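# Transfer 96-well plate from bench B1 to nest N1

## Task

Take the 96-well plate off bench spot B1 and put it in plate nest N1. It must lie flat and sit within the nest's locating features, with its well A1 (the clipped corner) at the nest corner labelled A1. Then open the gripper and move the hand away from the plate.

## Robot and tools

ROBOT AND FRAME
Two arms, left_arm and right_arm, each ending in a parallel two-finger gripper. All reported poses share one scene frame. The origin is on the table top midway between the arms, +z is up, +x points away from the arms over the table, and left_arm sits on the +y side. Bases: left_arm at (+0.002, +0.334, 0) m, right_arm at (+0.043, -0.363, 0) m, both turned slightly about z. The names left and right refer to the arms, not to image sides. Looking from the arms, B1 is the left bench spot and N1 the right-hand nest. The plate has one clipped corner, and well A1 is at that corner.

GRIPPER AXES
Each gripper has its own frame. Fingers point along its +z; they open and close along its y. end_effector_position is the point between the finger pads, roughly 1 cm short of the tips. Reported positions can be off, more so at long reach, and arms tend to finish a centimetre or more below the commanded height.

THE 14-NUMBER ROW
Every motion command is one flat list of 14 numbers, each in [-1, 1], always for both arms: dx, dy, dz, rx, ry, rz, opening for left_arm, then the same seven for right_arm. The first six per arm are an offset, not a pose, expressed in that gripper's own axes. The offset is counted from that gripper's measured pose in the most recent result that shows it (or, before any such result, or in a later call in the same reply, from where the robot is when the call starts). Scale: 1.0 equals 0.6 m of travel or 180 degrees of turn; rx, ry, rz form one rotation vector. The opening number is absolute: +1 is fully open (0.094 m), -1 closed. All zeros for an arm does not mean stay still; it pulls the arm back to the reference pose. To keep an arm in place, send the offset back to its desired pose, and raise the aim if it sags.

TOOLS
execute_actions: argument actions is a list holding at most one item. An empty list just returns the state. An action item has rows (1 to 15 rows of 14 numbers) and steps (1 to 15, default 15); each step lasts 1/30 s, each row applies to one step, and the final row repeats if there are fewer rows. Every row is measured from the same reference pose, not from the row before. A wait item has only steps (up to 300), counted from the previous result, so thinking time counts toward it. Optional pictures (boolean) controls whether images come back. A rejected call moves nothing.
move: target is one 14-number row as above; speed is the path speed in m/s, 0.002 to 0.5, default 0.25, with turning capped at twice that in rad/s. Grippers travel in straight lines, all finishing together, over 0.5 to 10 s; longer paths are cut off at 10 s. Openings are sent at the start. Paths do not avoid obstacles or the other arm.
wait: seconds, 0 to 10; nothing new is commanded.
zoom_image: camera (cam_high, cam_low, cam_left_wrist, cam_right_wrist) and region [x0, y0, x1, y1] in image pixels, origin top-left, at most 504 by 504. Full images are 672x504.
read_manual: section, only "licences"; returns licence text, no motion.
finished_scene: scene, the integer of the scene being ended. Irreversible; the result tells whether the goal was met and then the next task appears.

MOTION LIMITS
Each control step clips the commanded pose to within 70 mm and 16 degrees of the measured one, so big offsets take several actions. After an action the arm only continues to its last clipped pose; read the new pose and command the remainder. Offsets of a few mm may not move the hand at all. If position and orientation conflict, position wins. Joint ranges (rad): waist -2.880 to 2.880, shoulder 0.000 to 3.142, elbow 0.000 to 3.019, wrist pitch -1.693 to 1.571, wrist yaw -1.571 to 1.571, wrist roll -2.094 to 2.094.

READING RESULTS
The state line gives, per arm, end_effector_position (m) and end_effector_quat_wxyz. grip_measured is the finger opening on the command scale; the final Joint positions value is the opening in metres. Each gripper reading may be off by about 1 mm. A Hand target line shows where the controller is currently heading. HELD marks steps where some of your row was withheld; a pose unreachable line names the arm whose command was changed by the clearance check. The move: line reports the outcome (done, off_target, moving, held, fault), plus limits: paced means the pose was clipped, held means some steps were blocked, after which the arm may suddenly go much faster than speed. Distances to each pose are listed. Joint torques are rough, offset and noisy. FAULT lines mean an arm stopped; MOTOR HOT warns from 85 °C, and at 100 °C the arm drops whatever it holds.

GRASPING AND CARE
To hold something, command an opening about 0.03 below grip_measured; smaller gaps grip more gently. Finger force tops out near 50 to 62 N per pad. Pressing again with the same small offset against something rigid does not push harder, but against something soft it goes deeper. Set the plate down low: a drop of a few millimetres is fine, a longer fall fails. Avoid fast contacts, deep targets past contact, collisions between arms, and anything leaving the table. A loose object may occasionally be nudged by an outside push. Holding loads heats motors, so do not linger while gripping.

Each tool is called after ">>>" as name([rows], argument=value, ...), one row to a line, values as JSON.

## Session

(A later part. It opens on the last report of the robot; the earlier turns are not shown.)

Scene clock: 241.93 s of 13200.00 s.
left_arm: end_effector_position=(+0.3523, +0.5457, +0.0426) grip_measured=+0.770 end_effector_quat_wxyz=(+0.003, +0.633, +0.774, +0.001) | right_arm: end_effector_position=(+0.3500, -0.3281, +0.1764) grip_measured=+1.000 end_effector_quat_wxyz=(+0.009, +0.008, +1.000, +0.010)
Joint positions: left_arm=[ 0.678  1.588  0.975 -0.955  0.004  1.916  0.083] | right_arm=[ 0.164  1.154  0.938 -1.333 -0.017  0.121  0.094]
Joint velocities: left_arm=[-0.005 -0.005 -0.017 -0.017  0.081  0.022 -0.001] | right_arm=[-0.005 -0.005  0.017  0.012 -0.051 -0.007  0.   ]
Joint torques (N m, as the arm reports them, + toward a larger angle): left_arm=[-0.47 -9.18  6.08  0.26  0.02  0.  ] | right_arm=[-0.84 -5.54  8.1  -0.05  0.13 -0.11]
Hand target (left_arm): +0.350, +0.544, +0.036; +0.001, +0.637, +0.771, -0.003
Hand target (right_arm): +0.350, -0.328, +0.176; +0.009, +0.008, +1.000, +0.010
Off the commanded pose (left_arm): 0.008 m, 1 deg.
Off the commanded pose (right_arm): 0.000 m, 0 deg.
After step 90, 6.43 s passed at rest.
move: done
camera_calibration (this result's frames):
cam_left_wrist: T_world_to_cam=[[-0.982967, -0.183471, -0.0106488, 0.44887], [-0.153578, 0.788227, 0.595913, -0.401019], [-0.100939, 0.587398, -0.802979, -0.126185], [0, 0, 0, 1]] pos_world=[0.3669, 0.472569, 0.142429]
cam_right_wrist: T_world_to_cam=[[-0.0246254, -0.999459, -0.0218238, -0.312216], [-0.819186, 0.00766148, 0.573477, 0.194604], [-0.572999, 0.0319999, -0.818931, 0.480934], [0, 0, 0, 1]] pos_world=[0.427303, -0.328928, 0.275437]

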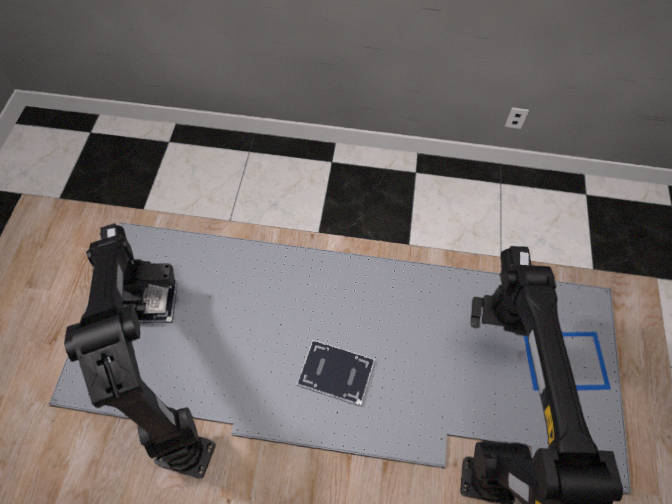

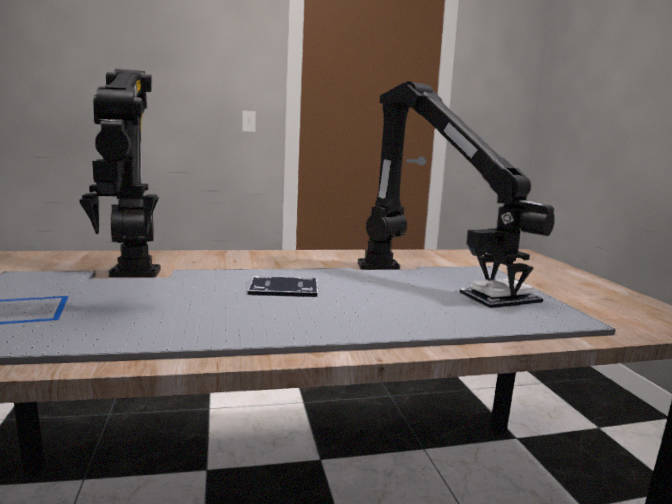

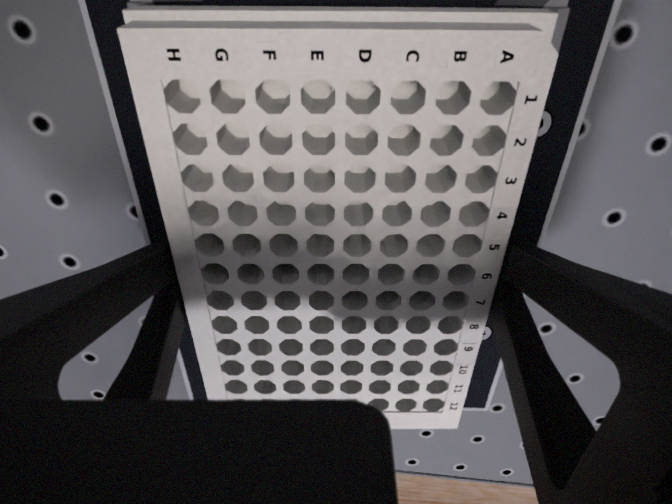

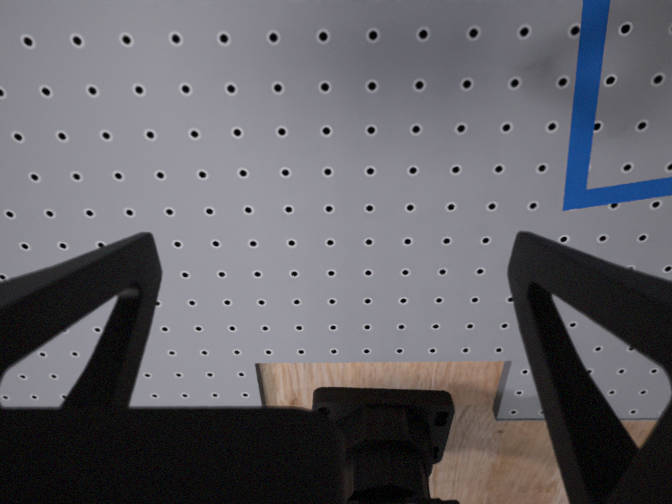

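>>> move(target=[-0.0014,-0.0039,0.018,0.0084,-0.003,0,0.74, 0,0,0,0,0,0,1], speed=0.006)

Scene clock: 250.10 s of 13200.00 s.
left_arm: end_effector_position=(+0.3510, +0.5449, +0.0363) grip_measured=+0.770 end_effector_quat_wxyz=(-0.000, +0.633, +0.774, -0.007) | right_arm: end_effector_position=(+0.3500, -0.3281, +0.1764) grip_measured=+1.000 end_effector_quat_wxyz=(+0.009, +0.008, +1.000, +0.010)
Joint positions: left_arm=[ 0.678  1.604  0.975 -0.955  0.004  1.917  0.083] | right_arm=[ 0.164  1.154  0.938 -1.333 -0.017  0.121  0.094]
Joint velocities: left_arm=[-0.015  0.005 -0.002 -0.037 -0.037 -0.022  0.001] | right_arm=[ 0.005 -0.005 -0.002 -0.017 -0.066 -0.022  0.   ]
Joint torques (N m, as the arm reports them, + toward a larger angle): left_arm=[-0.49 -9.22  6.67 -0.15  0.01 -0.05] | right_arm=[-0.78 -5.61  8.07 -0.02  0.13 -0.11]
Hand target (left_arm): +0.350, +0.544, +0.032; -0.002, +0.633, +0.774, -0.012
Hand target (right_arm): +0.350, -0.328, +0.176; +0.009, +0.008, +1.000, +0.010
Off the commanded pose (left_arm): 0.005 m, 1 deg.
Off the commanded pose (right_arm): 0.000 m, 0 deg.
After step 90, 2.60 s passed at rest.
move: done
camera_calibration (this result's frames):
cam_left_wrist: T_world_to_cam=[[-0.983149, -0.182746, 0.0046896, 0.446517], [-0.144655, 0.793395, 0.591269, -0.402601], [-0.111773, 0.580627, -0.806461, -0.123337], [0, 0, 0, 1]] pos_world=[0.366969, 0.472634, 0.136485]
cam_right_wrist: T_world_to_cam=[[-0.0246254, -0.999459, -0.0218238, -0.312216], [-0.819186, 0.00766148, 0.573477, 0.194604], [-0.572999, 0.0319999, -0.818931, 0.480934], [0, 0, 0, 1]] pos_world=[0.427303, -0.328928, 0.275437]

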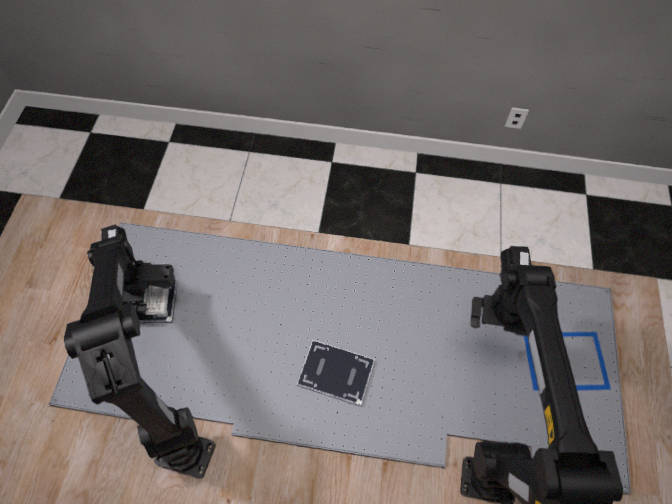

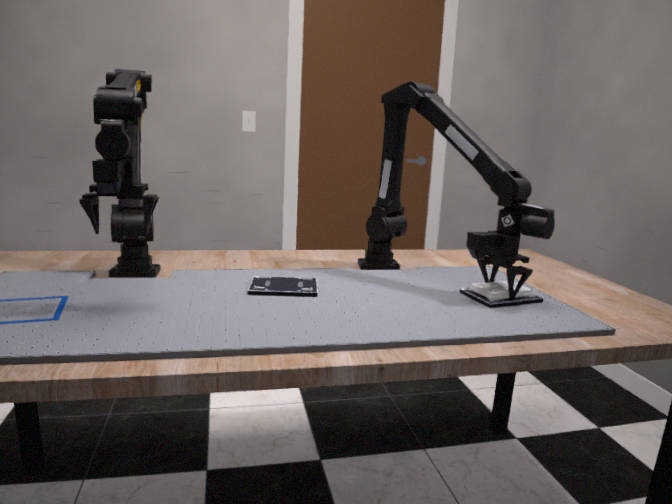

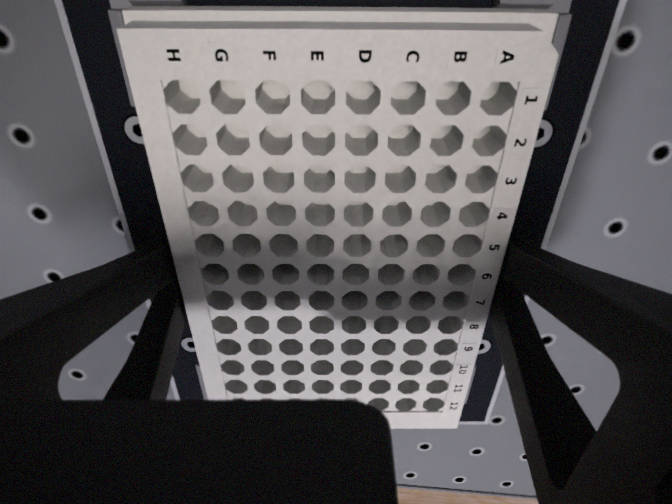

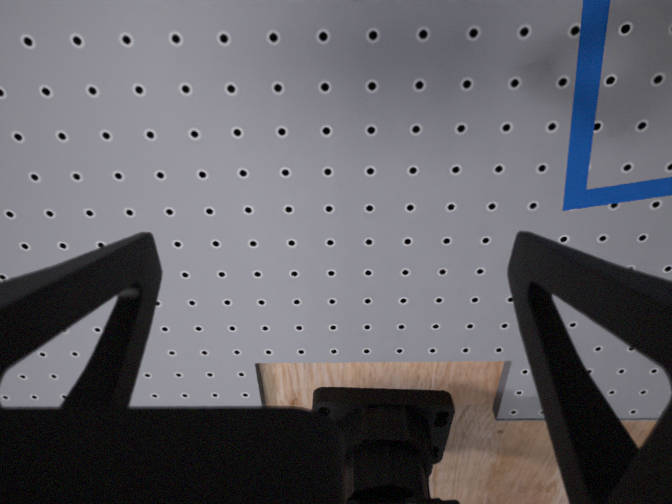

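>>> zoom_image(camera="cam_left_wrist", region=[60, 0, 260, 150])

>>> zoom_image(camera="cam_left_wrist", region=[420, 0, 620, 150])

>>> zoom_image(camera="cam_low", region=[440, 260, 560, 320])

Region (60, 0, 260, 150) of cam_left_wrist's 672x504 image, scaled by 2.520, with more detail than that image has; it fills the top 378 rows of this view, and the rest is white.

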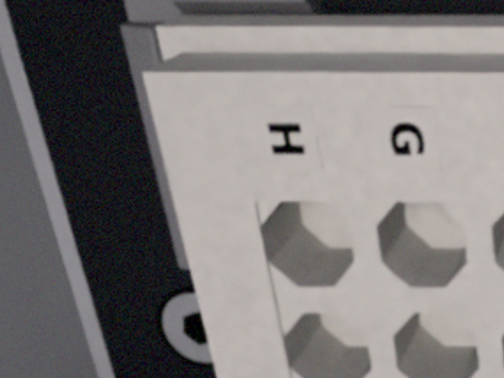

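Region (420, 0, 620, 150) of cam_left_wrist's 672x504 image, scaled by 2.520, with more detail than that image has; it fills the top 378 rows of this view, and the rest is white.

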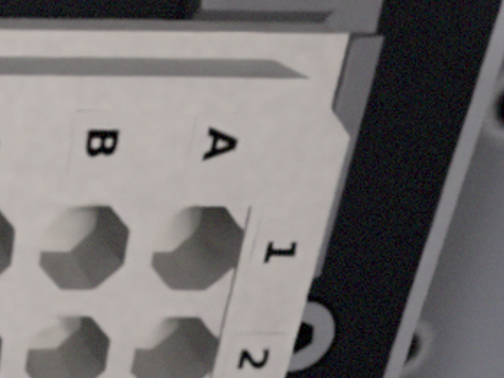

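Region (440, 260, 560, 320) of cam_low's 672x504 image, scaled by 4.200, with more detail than that image has.

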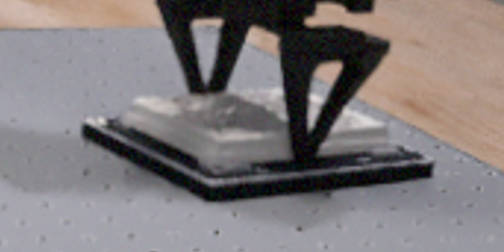

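>>> move(target=[0.0012,0.0033,0.0142,0.0015,-0.0005,0,0.74, 0,0,0,0,0,0,1], speed=0.006)

Scene clock: 262.67 s of 13200.00 s.
left_arm: end_effector_position=(+0.3515, +0.5452, +0.0348) grip_measured=+0.770 end_effector_quat_wxyz=(-0.000, +0.633, +0.774, -0.006) | right_arm: end_effector_position=(+0.3500, -0.3281, +0.1764) grip_measured=+1.000 end_effector_quat_wxyz=(+0.009, +0.008, +1.000, +0.010)
Joint positions: left_arm=[ 0.678  1.608  0.975 -0.951  0.004  1.917  0.083] | right_arm=[ 0.164  1.154  0.938 -1.333 -0.017  0.121  0.094]
Joint velocities: left_arm=[ 0.005 -0.015  0.007 -0.007  0.037 -0.037  0.002] | right_arm=[-0.005 -0.005 -0.007  0.032 -0.051 -0.007  0.   ]
Joint torques (N m, as the arm reports them, + toward a larger angle): left_arm=[-0.49 -8.85  6.58  0.3   0.02 -0.05] | right_arm=[-0.83 -5.53  8.09 -0.02  0.13 -0.12]
Hand target (left_arm): +0.353, +0.546, +0.028; -0.001, +0.633, +0.774, -0.009
Hand target (right_arm): +0.350, -0.328, +0.176; +0.009, +0.008, +1.000, +0.010
Off the commanded pose (left_arm): 0.007 m, 0 deg.
Off the commanded pose (right_arm): 0.000 m, 0 deg.
After step 90, 7.90 s passed at rest.
move: done
camera_calibration (this result's frames):
cam_left_wrist: T_world_to_cam=[[-0.98315, -0.182747, 0.00433284, 0.447164], [-0.144848, 0.793278, 0.591379, -0.401786], [-0.11151, 0.580786, -0.806382, -0.124857], [0, 0, 0, 1]] pos_world=[0.367509, 0.472961, 0.134988]
cam_right_wrist: T_world_to_cam=[[-0.0246254, -0.999459, -0.0218238, -0.312216], [-0.819186, 0.00766148, 0.573477, 0.194604], [-0.572999, 0.0319999, -0.818931, 0.480934], [0, 0, 0, 1]] pos_world=[0.427303, -0.328928, 0.275437]

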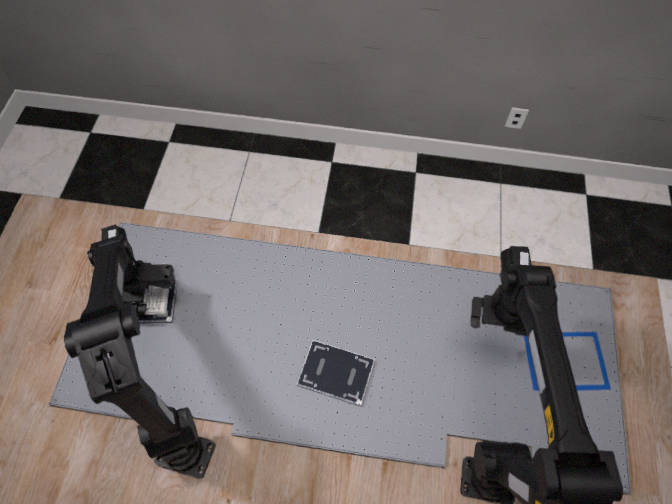

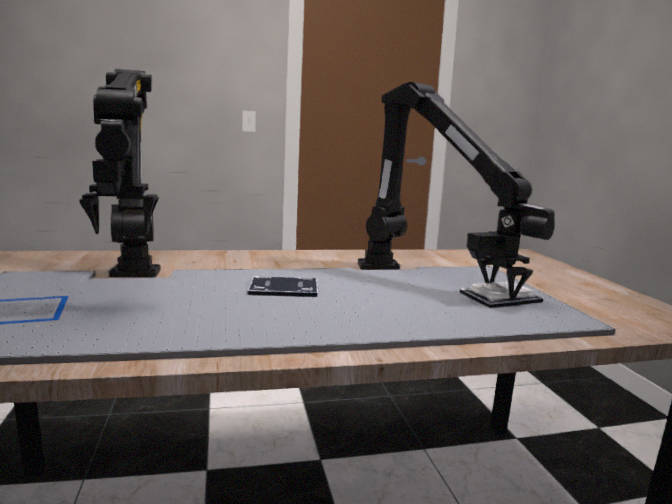

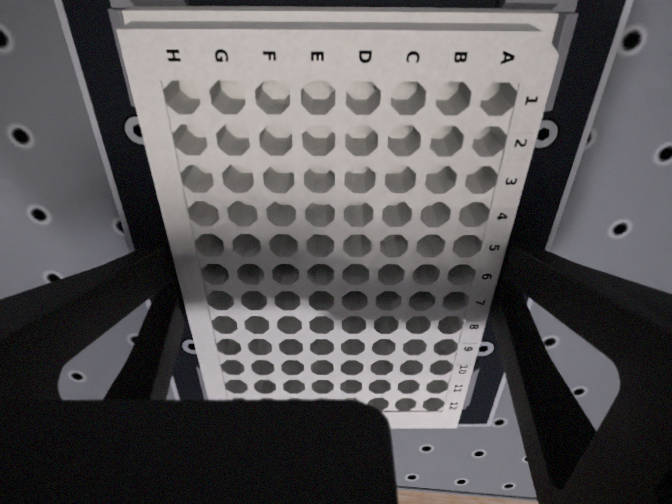

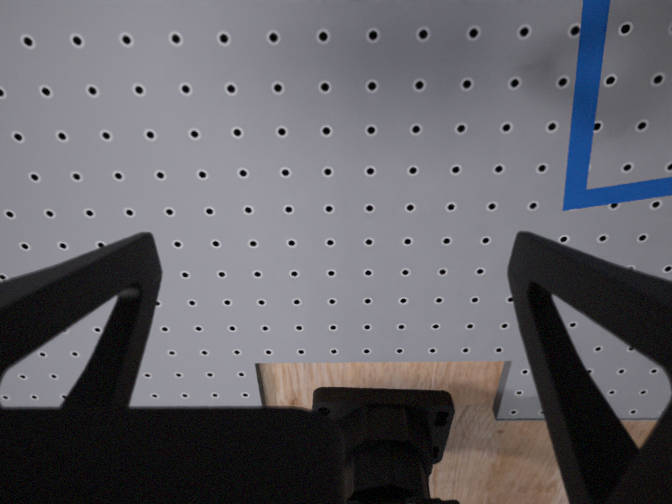

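>>> move(target=[-0.0013,-0.0036,0.0167,0.0078,-0.0028,0,0.74, 0,0,0,0,0,0,1], speed=0.006)

Scene clock: 270.20 s of 13200.00 s.
left_arm: end_effector_position=(+0.3514, +0.5453, +0.0342) grip_measured=+0.770 end_effector_quat_wxyz=(-0.001, +0.633, +0.774, -0.007) | right_arm: end_effector_position=(+0.3500, -0.3281, +0.1764) grip_measured=+1.000 end_effector_quat_wxyz=(+0.009, +0.008, +1.000, +0.010)
Joint positions: left_arm=[ 0.678  1.609  0.975 -0.951  0.003  1.917  0.083] | right_arm=[ 0.164  1.154  0.938 -1.333 -0.017  0.121  0.094]
Joint velocities: left_arm=[ 0.005 -0.005  0.002  0.012  0.022  0.022 -0.   ] | right_arm=[ 0.005  0.005  0.002 -0.002  0.007 -0.007  0.   ]
Joint torques (N m, as the arm reports them, + toward a larger angle): left_arm=[-0.49 -8.38  6.62 -0.15  0.04 -0.04] | right_arm=[-0.74 -5.48  8.08 -0.01  0.13 -0.12]
Hand target (left_arm): +0.349, +0.544, +0.025; -0.004, +0.633, +0.774, -0.019
Hand target (right_arm): +0.350, -0.328, +0.176; +0.009, +0.008, +1.000, +0.010
Off the commanded pose (left_arm): 0.010 m, 1 deg.
Off the commanded pose (right_arm): 0.000 m, 0 deg.
After step 90, 2.13 s passed at rest.
move: done
camera_calibration (this result's frames):
cam_left_wrist: T_world_to_cam=[[-0.983143, -0.182737, 0.00602999, 0.446916], [-0.143834, 0.793363, 0.591513, -0.4019], [-0.112875, 0.580675, -0.806273, -0.124839], [0, 0, 0, 1]] pos_world=[0.367485, 0.473011, 0.13438]
cam_right_wrist: T_world_to_cam=[[-0.0246254, -0.999459, -0.0218238, -0.312216], [-0.819186, 0.00766148, 0.573477, 0.194604], [-0.572999, 0.0319999, -0.818931, 0.480934], [0, 0, 0, 1]] pos_world=[0.427303, -0.328928, 0.275437]

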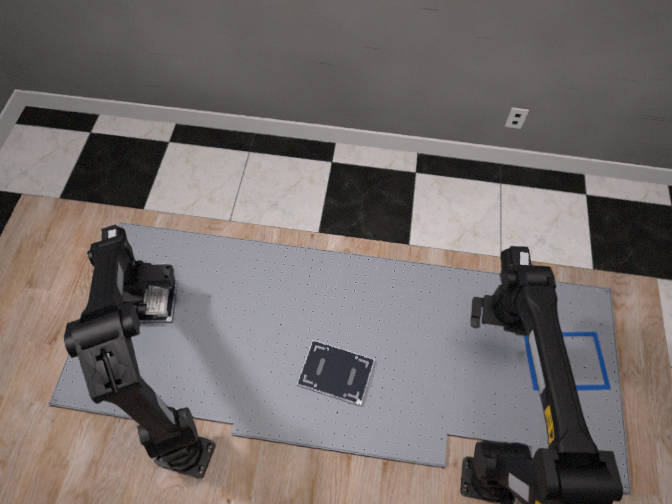

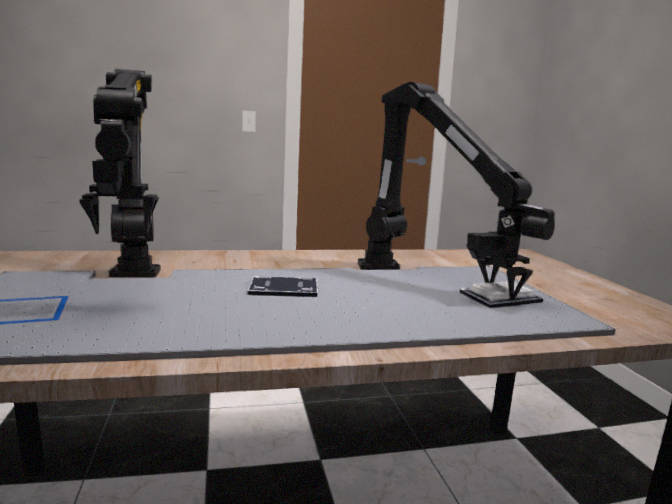

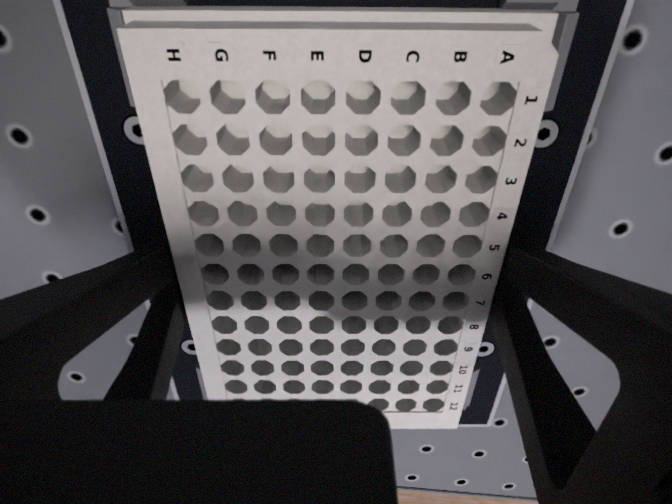

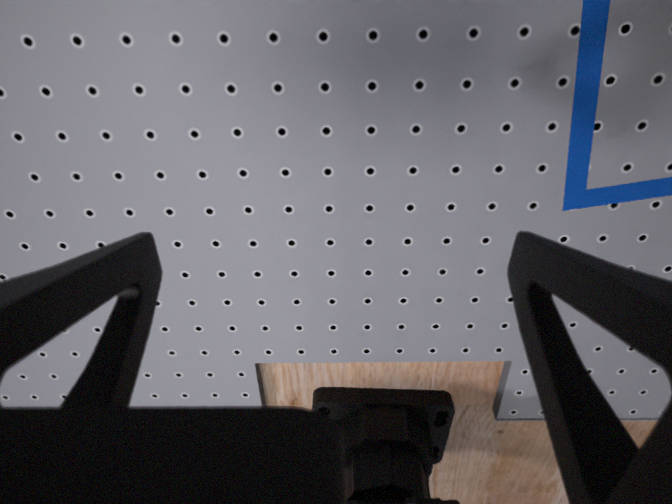

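In contact. Look closer.

>>> zoom_image(camera="cam_left_wrist", region=[80, 0, 220, 105])

>>> zoom_image(camera="cam_left_wrist", region=[460, 0, 600, 105])

>>> zoom_image(camera="cam_left_wrist", region=[160, 310, 520, 450])

>>> zoom_image(camera="cam_low", region=[450, 270, 550, 315])

Region (80, 0, 220, 105) of cam_left_wrist's 672x504 image, scaled by 3.600, with more detail than that image has; it fills the top 378 rows of this view, and the rest is white.

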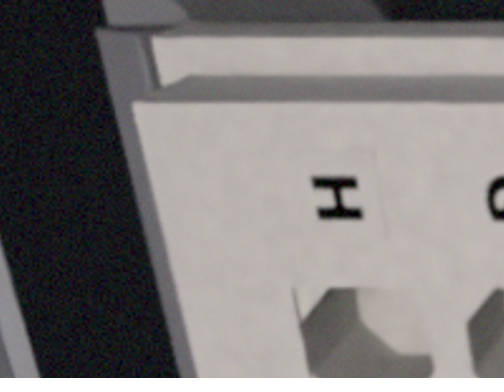

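Region (460, 0, 600, 105) of cam_left_wrist's 672x504 image, scaled by 3.600, with more detail than that image has; it fills the top 378 rows of this view, and the rest is white.

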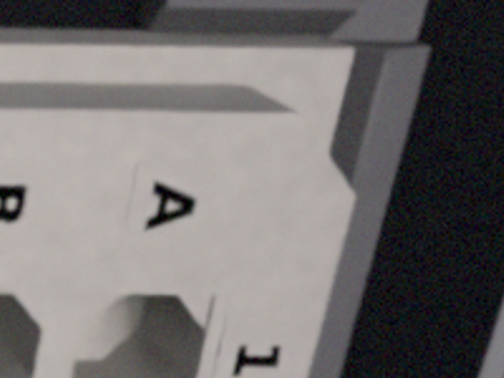

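Region (160, 310, 520, 450) of cam_left_wrist's 672x504 image, scaled by 1.400, with more detail than that image has.

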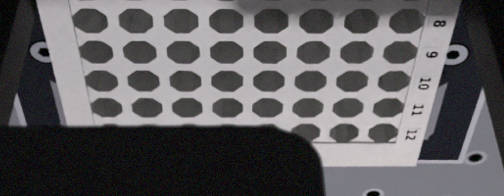

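Region (450, 270, 550, 315) of cam_low's 672x504 image, scaled by 5.040, with more detail than that image has; it fills the top 227 rows of this view, and the rest is white.

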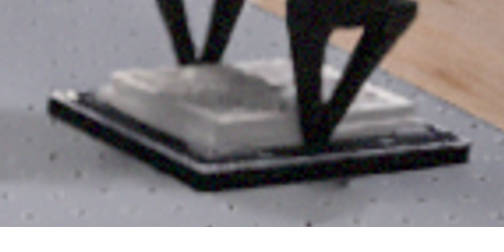

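>>> move(target=[-0.0034,-0.0096,0.0128,0.0111,-0.004,0,0.74, 0,0,0,0,0,0,1], speed=0.006)

Scene clock: 284.30 s of 13200.00 s.
left_arm: end_effector_position=(+0.3511, +0.5452, +0.0342) grip_measured=+0.770 end_effector_quat_wxyz=(-0.001, +0.633, +0.774, -0.008) | right_arm: end_effector_position=(+0.3500, -0.3281, +0.1764) grip_measured=+1.000 end_effector_quat_wxyz=(+0.009, +0.008, +1.000, +0.010)
Joint positions: left_arm=[ 0.678  1.609  0.975 -0.952  0.003  1.917  0.083] | right_arm=[ 0.164  1.154  0.938 -1.333 -0.017  0.121  0.094]
Joint velocities: left_arm=[-0.005 -0.005  0.017 -0.022  0.007  0.081 -0.   ] | right_arm=[ 0.005 -0.005 -0.017  0.012 -0.022 -0.007  0.   ]
Joint torques (N m, as the arm reports them, + toward a larger angle): left_arm=[-0.46 -8.72  6.57 -0.68  0.02 -0.04] | right_arm=[-0.74 -5.52  8.11 -0.03  0.13 -0.12]
Hand target (left_arm): +0.346, +0.542, +0.027; -0.007, +0.633, +0.774, -0.024
Hand target (right_arm): +0.350, -0.328, +0.176; +0.009, +0.008, +1.000, +0.010
Off the commanded pose (left_arm): 0.010 m, 2 deg.
Off the commanded pose (right_arm): 0.000 m, 0 deg.
After step 90, 7.80 s passed at rest.
move: done
camera_calibration (this result's frames):
cam_left_wrist: T_world_to_cam=[[-0.983137, -0.18273, 0.00723531, 0.446583], [-0.143134, 0.793522, 0.591469, -0.402201], [-0.11382, 0.580459, -0.806295, -0.124364], [0, 0, 0, 1]] pos_world=[0.367328, 0.472948, 0.134384]
cam_right_wrist: T_world_to_cam=[[-0.0246254, -0.999459, -0.0218238, -0.312216], [-0.819186, 0.00766148, 0.573477, 0.194604], [-0.572999, 0.0319999, -0.818931, 0.480934], [0, 0, 0, 1]] pos_world=[0.427303, -0.328928, 0.275437]

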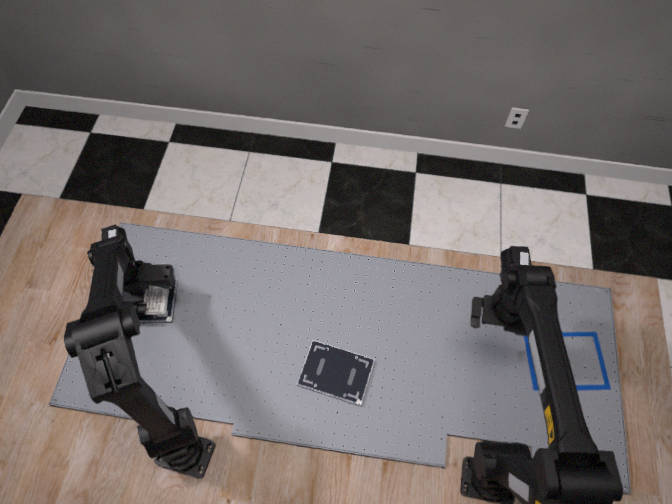

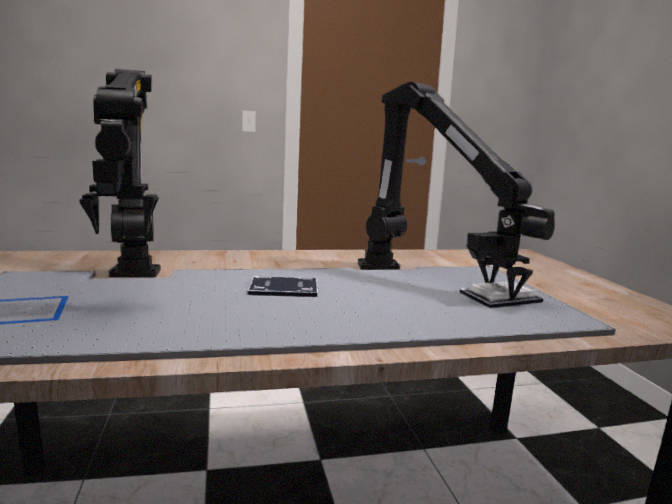

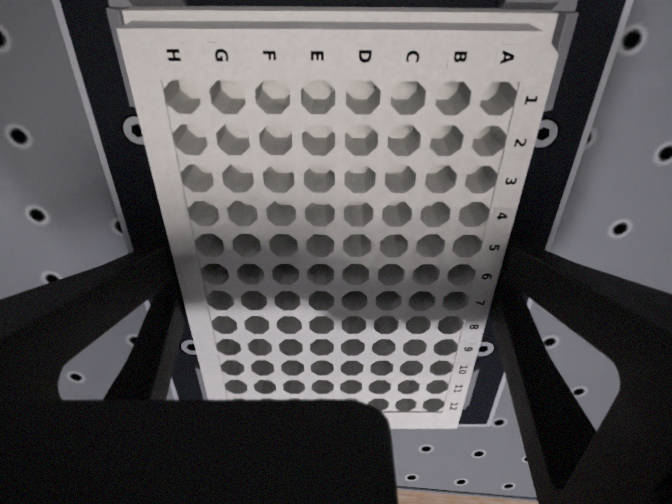

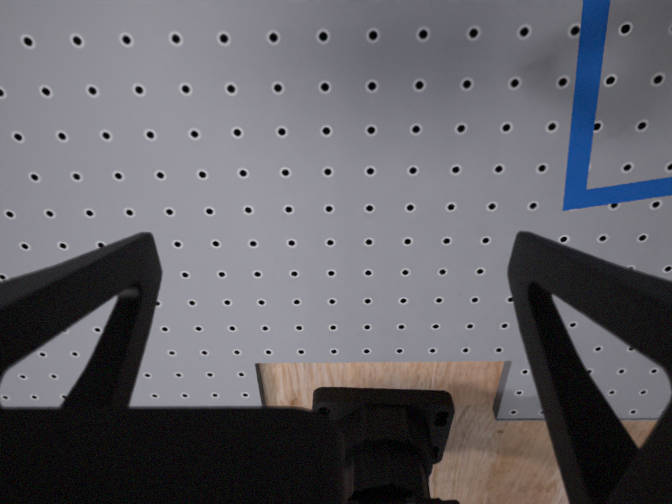

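>>> move(target=[0.006,-0.0055,0.0128,0.006,-0.0021,-0.0035,0.74, 0,0,0,0,0,0,1], speed=0.006)

Scene clock: 292.10 s of 13200.00 s.
left_arm: end_effector_position=(+0.3507, +0.5457, +0.0341) grip_measured=+0.770 end_effector_quat_wxyz=(-0.002, +0.633, +0.774, -0.008) | right_arm: end_effector_position=(+0.3500, -0.3281, +0.1764) grip_measured=+1.000 end_effector_quat_wxyz=(+0.009, +0.008, +1.000, +0.010)
Joint positions: left_arm=[ 0.68   1.61   0.975 -0.952  0.002  1.917  0.083] | right_arm=[ 0.164  1.154  0.938 -1.333 -0.017  0.121  0.094]
Joint velocities: left_arm=[-0.005 -0.024  0.012 -0.012 -0.022  0.081 -0.001] | right_arm=[-0.005 -0.015  0.002 -0.002  0.007 -0.051  0.   ]
Joint torques (N m, as the arm reports them, + toward a larger angle): left_arm=[ 0.37 -8.79  6.58 -0.16  0.05 -0.05] | right_arm=[-0.82 -5.59  8.09 -0.04  0.13 -0.12]
Hand target (left_arm): +0.347, +0.548, +0.027; -0.004, +0.629, +0.777, -0.017
Hand target (right_arm): +0.350, -0.328, +0.176; +0.009, +0.008, +1.000, +0.010
Off the commanded pose (left_arm): 0.009 m, 1 deg.
Off the commanded pose (right_arm): 0.000 m, 0 deg.
After step 90, 2.67 s passed at rest.
move: done
camera_calibration (this result's frames):
cam_left_wrist: T_world_to_cam=[[-0.982923, -0.183844, 0.00799726, 0.446822], [-0.143484, 0.792899, 0.592219, -0.402166], [-0.115217, 0.580959, -0.805737, -0.124646], [0, 0, 0, 1]] pos_world=[0.367126, 0.473437, 0.134165]
cam_right_wrist: T_world_to_cam=[[-0.0246254, -0.999459, -0.0218238, -0.312216], [-0.819186, 0.00766148, 0.573477, 0.194604], [-0.572999, 0.0319999, -0.818931, 0.480934], [0, 0, 0, 1]] pos_world=[0.427303, -0.328928, 0.275437]

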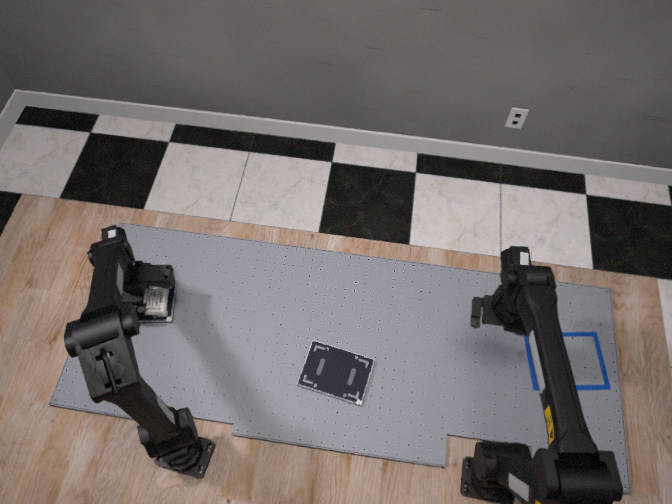

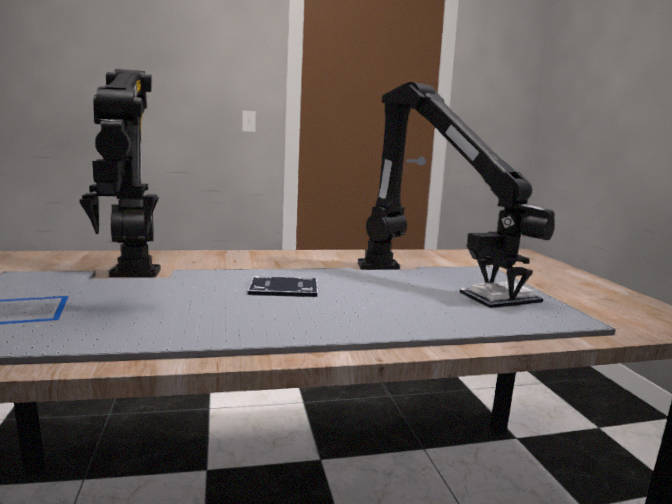

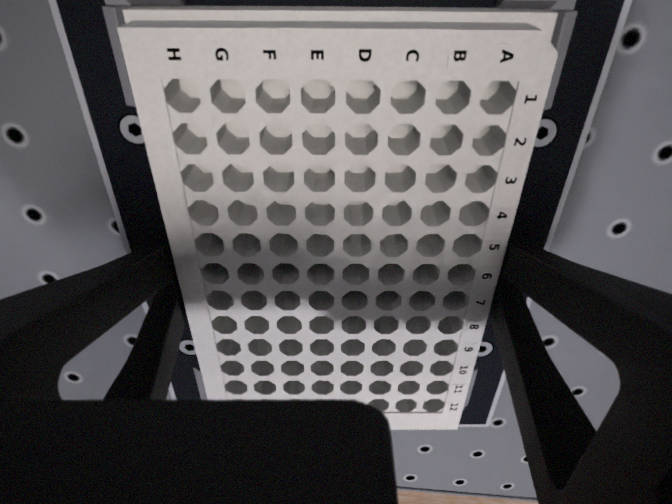

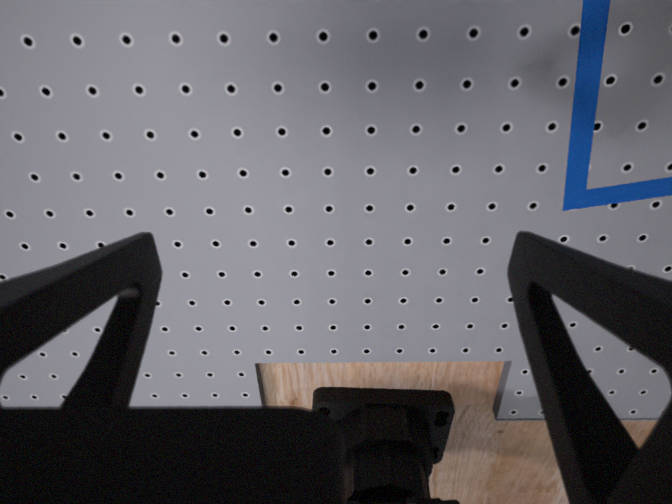

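>>> zoom_image(camera="cam_left_wrist", region=[80, 0, 220, 105])

>>> zoom_image(camera="cam_left_wrist", region=[460, 0, 600, 105])

>>> zoom_image(camera="cam_low", region=[450, 270, 550, 315])

Region (80, 0, 220, 105) of cam_left_wrist's 672x504 image, scaled by 3.600, with more detail than that image has; it fills the top 378 rows of this view, and the rest is white.

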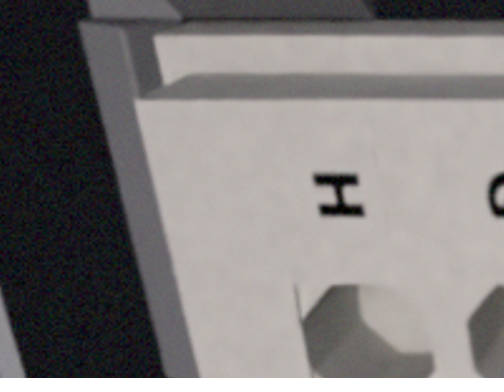

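Region (460, 0, 600, 105) of cam_left_wrist's 672x504 image, scaled by 3.600, with more detail than that image has; it fills the top 378 rows of this view, and the rest is white.

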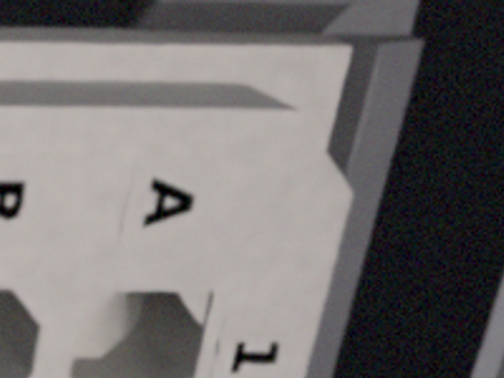

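Region (450, 270, 550, 315) of cam_low's 672x504 image, scaled by 5.040, with more detail than that image has; it fills the top 227 rows of this view, and the rest is white.

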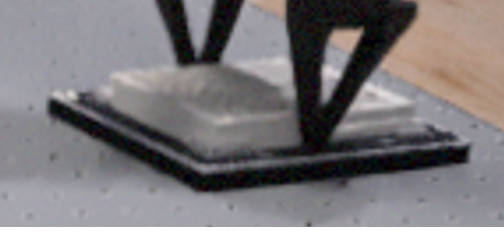

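>>> execute_actions([
  {"rows":[[0,0,0,0,0,0,0.74, 0,0,0,0,0,0,1],[0,0,0,0,0,0,0.74, 0,0,0,0,0,0,1],[0,0,0,0,0,0,0.76, 0,0,0,0,0,0,1],[0,0,0,0,0,0,0.77, 0,0,0,0,0,0,1],[0,0,0,0,0,0,0.78, 0,0,0,0,0,0,1],[0,0,0,0,0,0,0.79, 0,0,0,0,0,0,1],[0,0,0,0,0,0,0.81, 0,0,0,0,0,0,1],[0,0,0,0,0,0,0.84, 0,0,0,0,0,0,1],[0,0,0,0,0,0,0.88, 0,0,0,0,0,0,1],[0,0,0,0,0,0,0.92, 0,0,0,0,0,0,1],[0,0,0,0,0,0,1, 0,0,0,0,0,0,1]],"steps":15},
])

Scene clock: 304.57 s of 13200.00 s.
left_arm: end_effector_position=(+0.3507, +0.5457, +0.0341) grip_measured=+1.000 end_effector_quat_wxyz=(-0.002, +0.633, +0.774, -0.008) | right_arm: end_effector_position=(+0.3500, -0.3281, +0.1764) grip_measured=+1.000 end_effector_quat_wxyz=(+0.009, +0.008, +1.000, +0.010)
Joint positions: left_arm=[ 0.68   1.61   0.975 -0.952  0.002  1.917  0.094] | right_arm=[ 0.164  1.154  0.938 -1.333 -0.017  0.121  0.094]
Joint velocities: left_arm=[-0.005 -0.015 -0.032  0.002  0.007 -0.037  0.   ] | right_arm=[-0.015 -0.024  0.007  0.007  0.037 -0.007  0.   ]
Joint torques (N m, as the arm reports them, + toward a larger angle): left_arm=[ -0.44 -10.2    6.52  -0.14   0.02  -0.05] | right_arm=[-0.74 -5.63  8.06 -0.02  0.13 -0.12]
Hand target (left_arm): +0.351, +0.546, +0.034; -0.002, +0.633, +0.774, -0.008
Hand target (right_arm): +0.350, -0.328, +0.176; +0.009, +0.008, +1.000, +0.010
Off the commanded pose (left_arm): 0.000 m, 0 deg.
Off the commanded pose (right_arm): 0.000 m, 0 deg.
Steps of this call (steps 1 to 90: nothing new was sent; then 8.97 s passed at rest; steps 91 to 105: all 15 steps of this action). Readings (end_effector_position):
91: left_arm (+0.3507, +0.5457, +0.0341) | right_arm (+0.3500, -0.3281, +0.1764)
92: left_arm (+0.3507, +0.5457, +0.0341) | right_arm (+0.3500, -0.3281, +0.1764)
94: left_arm (+0.3507, +0.5457, +0.0341) | right_arm (+0.3500, -0.3281, +0.1764)
98: left_arm (+0.3507, +0.5457, +0.0341) | right_arm (+0.3500, -0.3281, +0.1764)
105: the state above
camera_calibration (this result's frames):
cam_left_wrist: T_world_to_cam=[[-0.982923, -0.183844, 0.00799726, 0.446822], [-0.143484, 0.792899, 0.592219, -0.402166], [-0.115217, 0.580959, -0.805737, -0.124646], [0, 0, 0, 1]] pos_world=[0.367126, 0.473437, 0.134165]
cam_right_wrist: T_world_to_cam=[[-0.0246254, -0.999459, -0.0218238, -0.312216], [-0.819186, 0.00766148, 0.573477, 0.194604], [-0.572999, 0.0319999, -0.818931, 0.480934], [0, 0, 0, 1]] pos_world=[0.427303, -0.328928, 0.275437]

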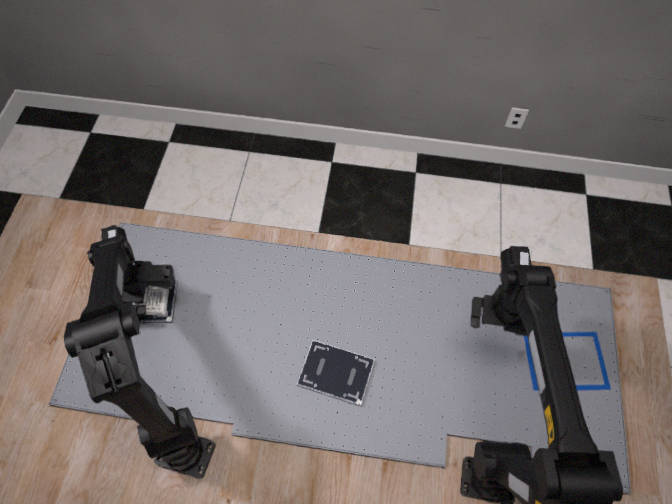

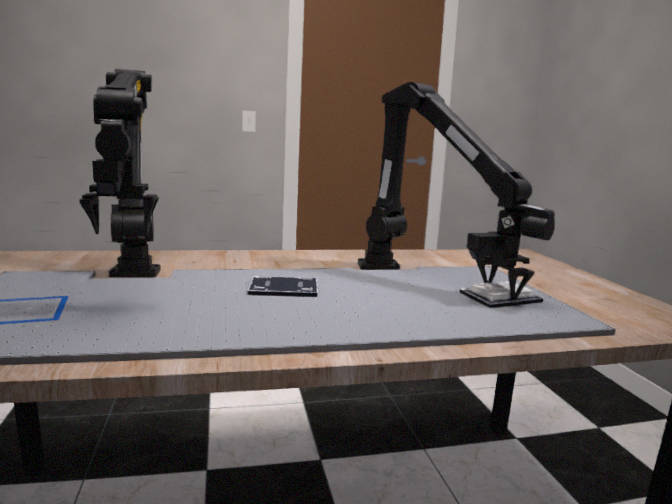

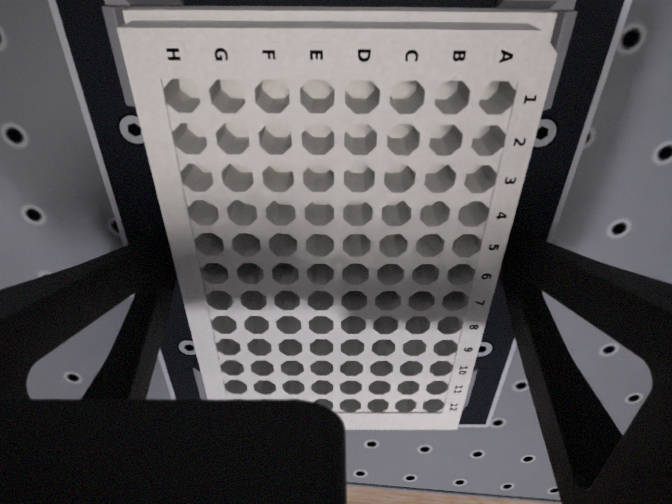

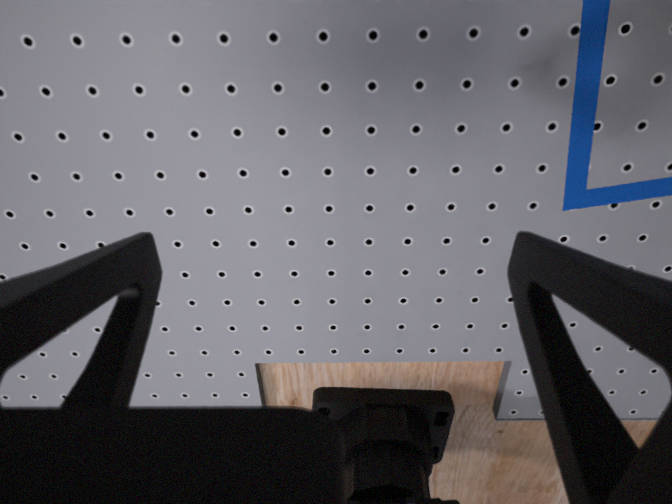

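>>> move(target=[0.0035,0.0099,-0.052,-0.024,0.0086,0,1, 0,0,0,0,0,0,1], speed=0.02)

Scene clock: 310.33 s of 13200.00 s.
left_arm: end_effector_position=(+0.3554, +0.5486, +0.0596) grip_measured=+1.000 end_effector_quat_wxyz=(+0.009, +0.633, +0.774, +0.023) | right_arm: end_effector_position=(+0.3500, -0.3281, +0.1764) grip_measured=+1.000 end_effector_quat_wxyz=(+0.009, +0.008, +1.000, +0.010)
Joint positions: left_arm=[ 0.68   1.544  0.975 -0.952  0.002  1.917  0.094] | right_arm=[ 0.164  1.154  0.938 -1.333 -0.017  0.121  0.094]
Joint velocities: left_arm=[-0.024  0.005 -0.002 -0.022  0.007 -0.007  0.   ] | right_arm=[ 0.005 -0.005 -0.022  0.007  0.022 -0.037  0.   ]
Joint torques (N m, as the arm reports them, + toward a larger angle): left_arm=[ -0.37 -10.55   6.93   0.     0.06  -0.05] | right_arm=[-0.82 -5.59  8.06 -0.05  0.13 -0.12]
Hand target (left_arm): +0.356, +0.549, +0.065; +0.012, +0.632, +0.774, +0.030
Hand target (right_arm): +0.350, -0.328, +0.176; +0.009, +0.008, +1.000, +0.010
Off the commanded pose (left_arm): 0.006 m, 1 deg.
Off the commanded pose (right_arm): 0.000 m, 0 deg.
After step 90, 0.53 s passed at rest.
move: done
camera_calibration (this result's frames):
cam_left_wrist: T_world_to_cam=[[-0.981652, -0.18307, -0.0533359, 0.454536], [-0.177183, 0.772382, 0.609944, -0.396711], [-0.0704667, 0.608203, -0.790647, -0.136933], [0, 0, 0, 1]] pos_world=[0.366256, 0.472908, 0.157949]
cam_right_wrist: T_world_to_cam=[[-0.0246254, -0.999459, -0.0218238, -0.312216], [-0.819186, 0.00766148, 0.573477, 0.194604], [-0.572999, 0.0319999, -0.818931, 0.480934], [0, 0, 0, 1]] pos_world=[0.427303, -0.328928, 0.275437]

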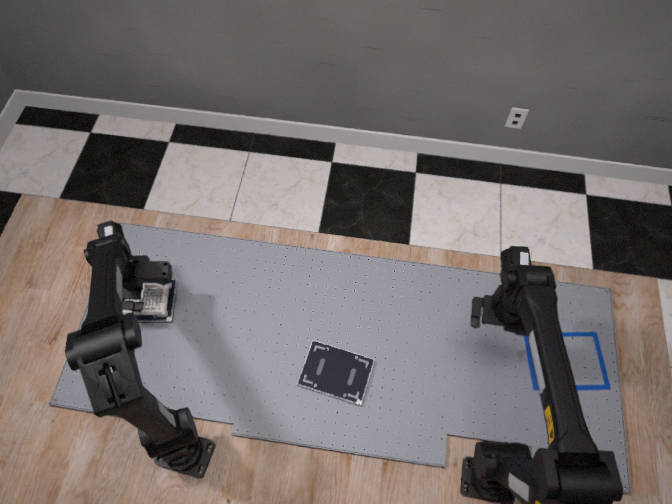

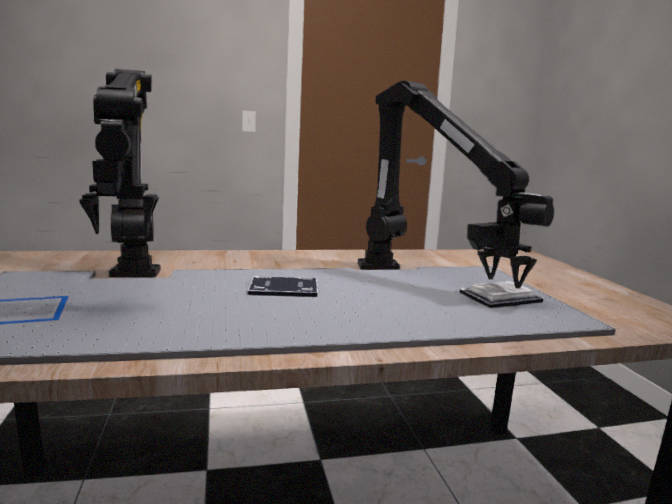

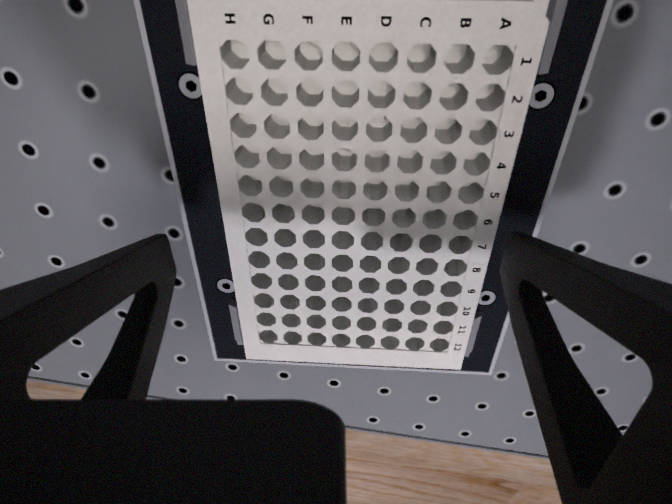

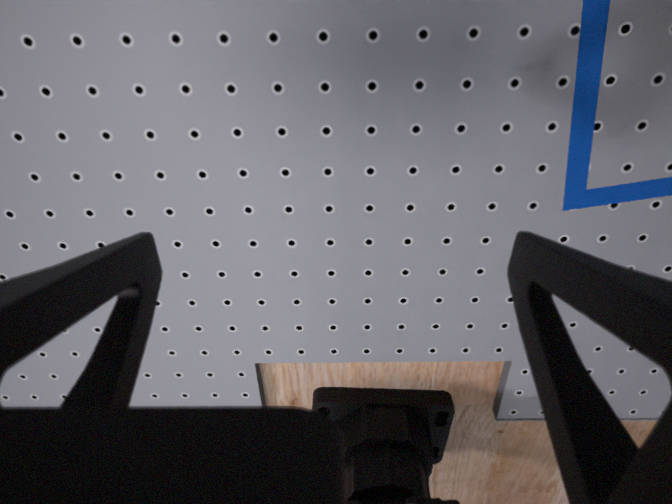

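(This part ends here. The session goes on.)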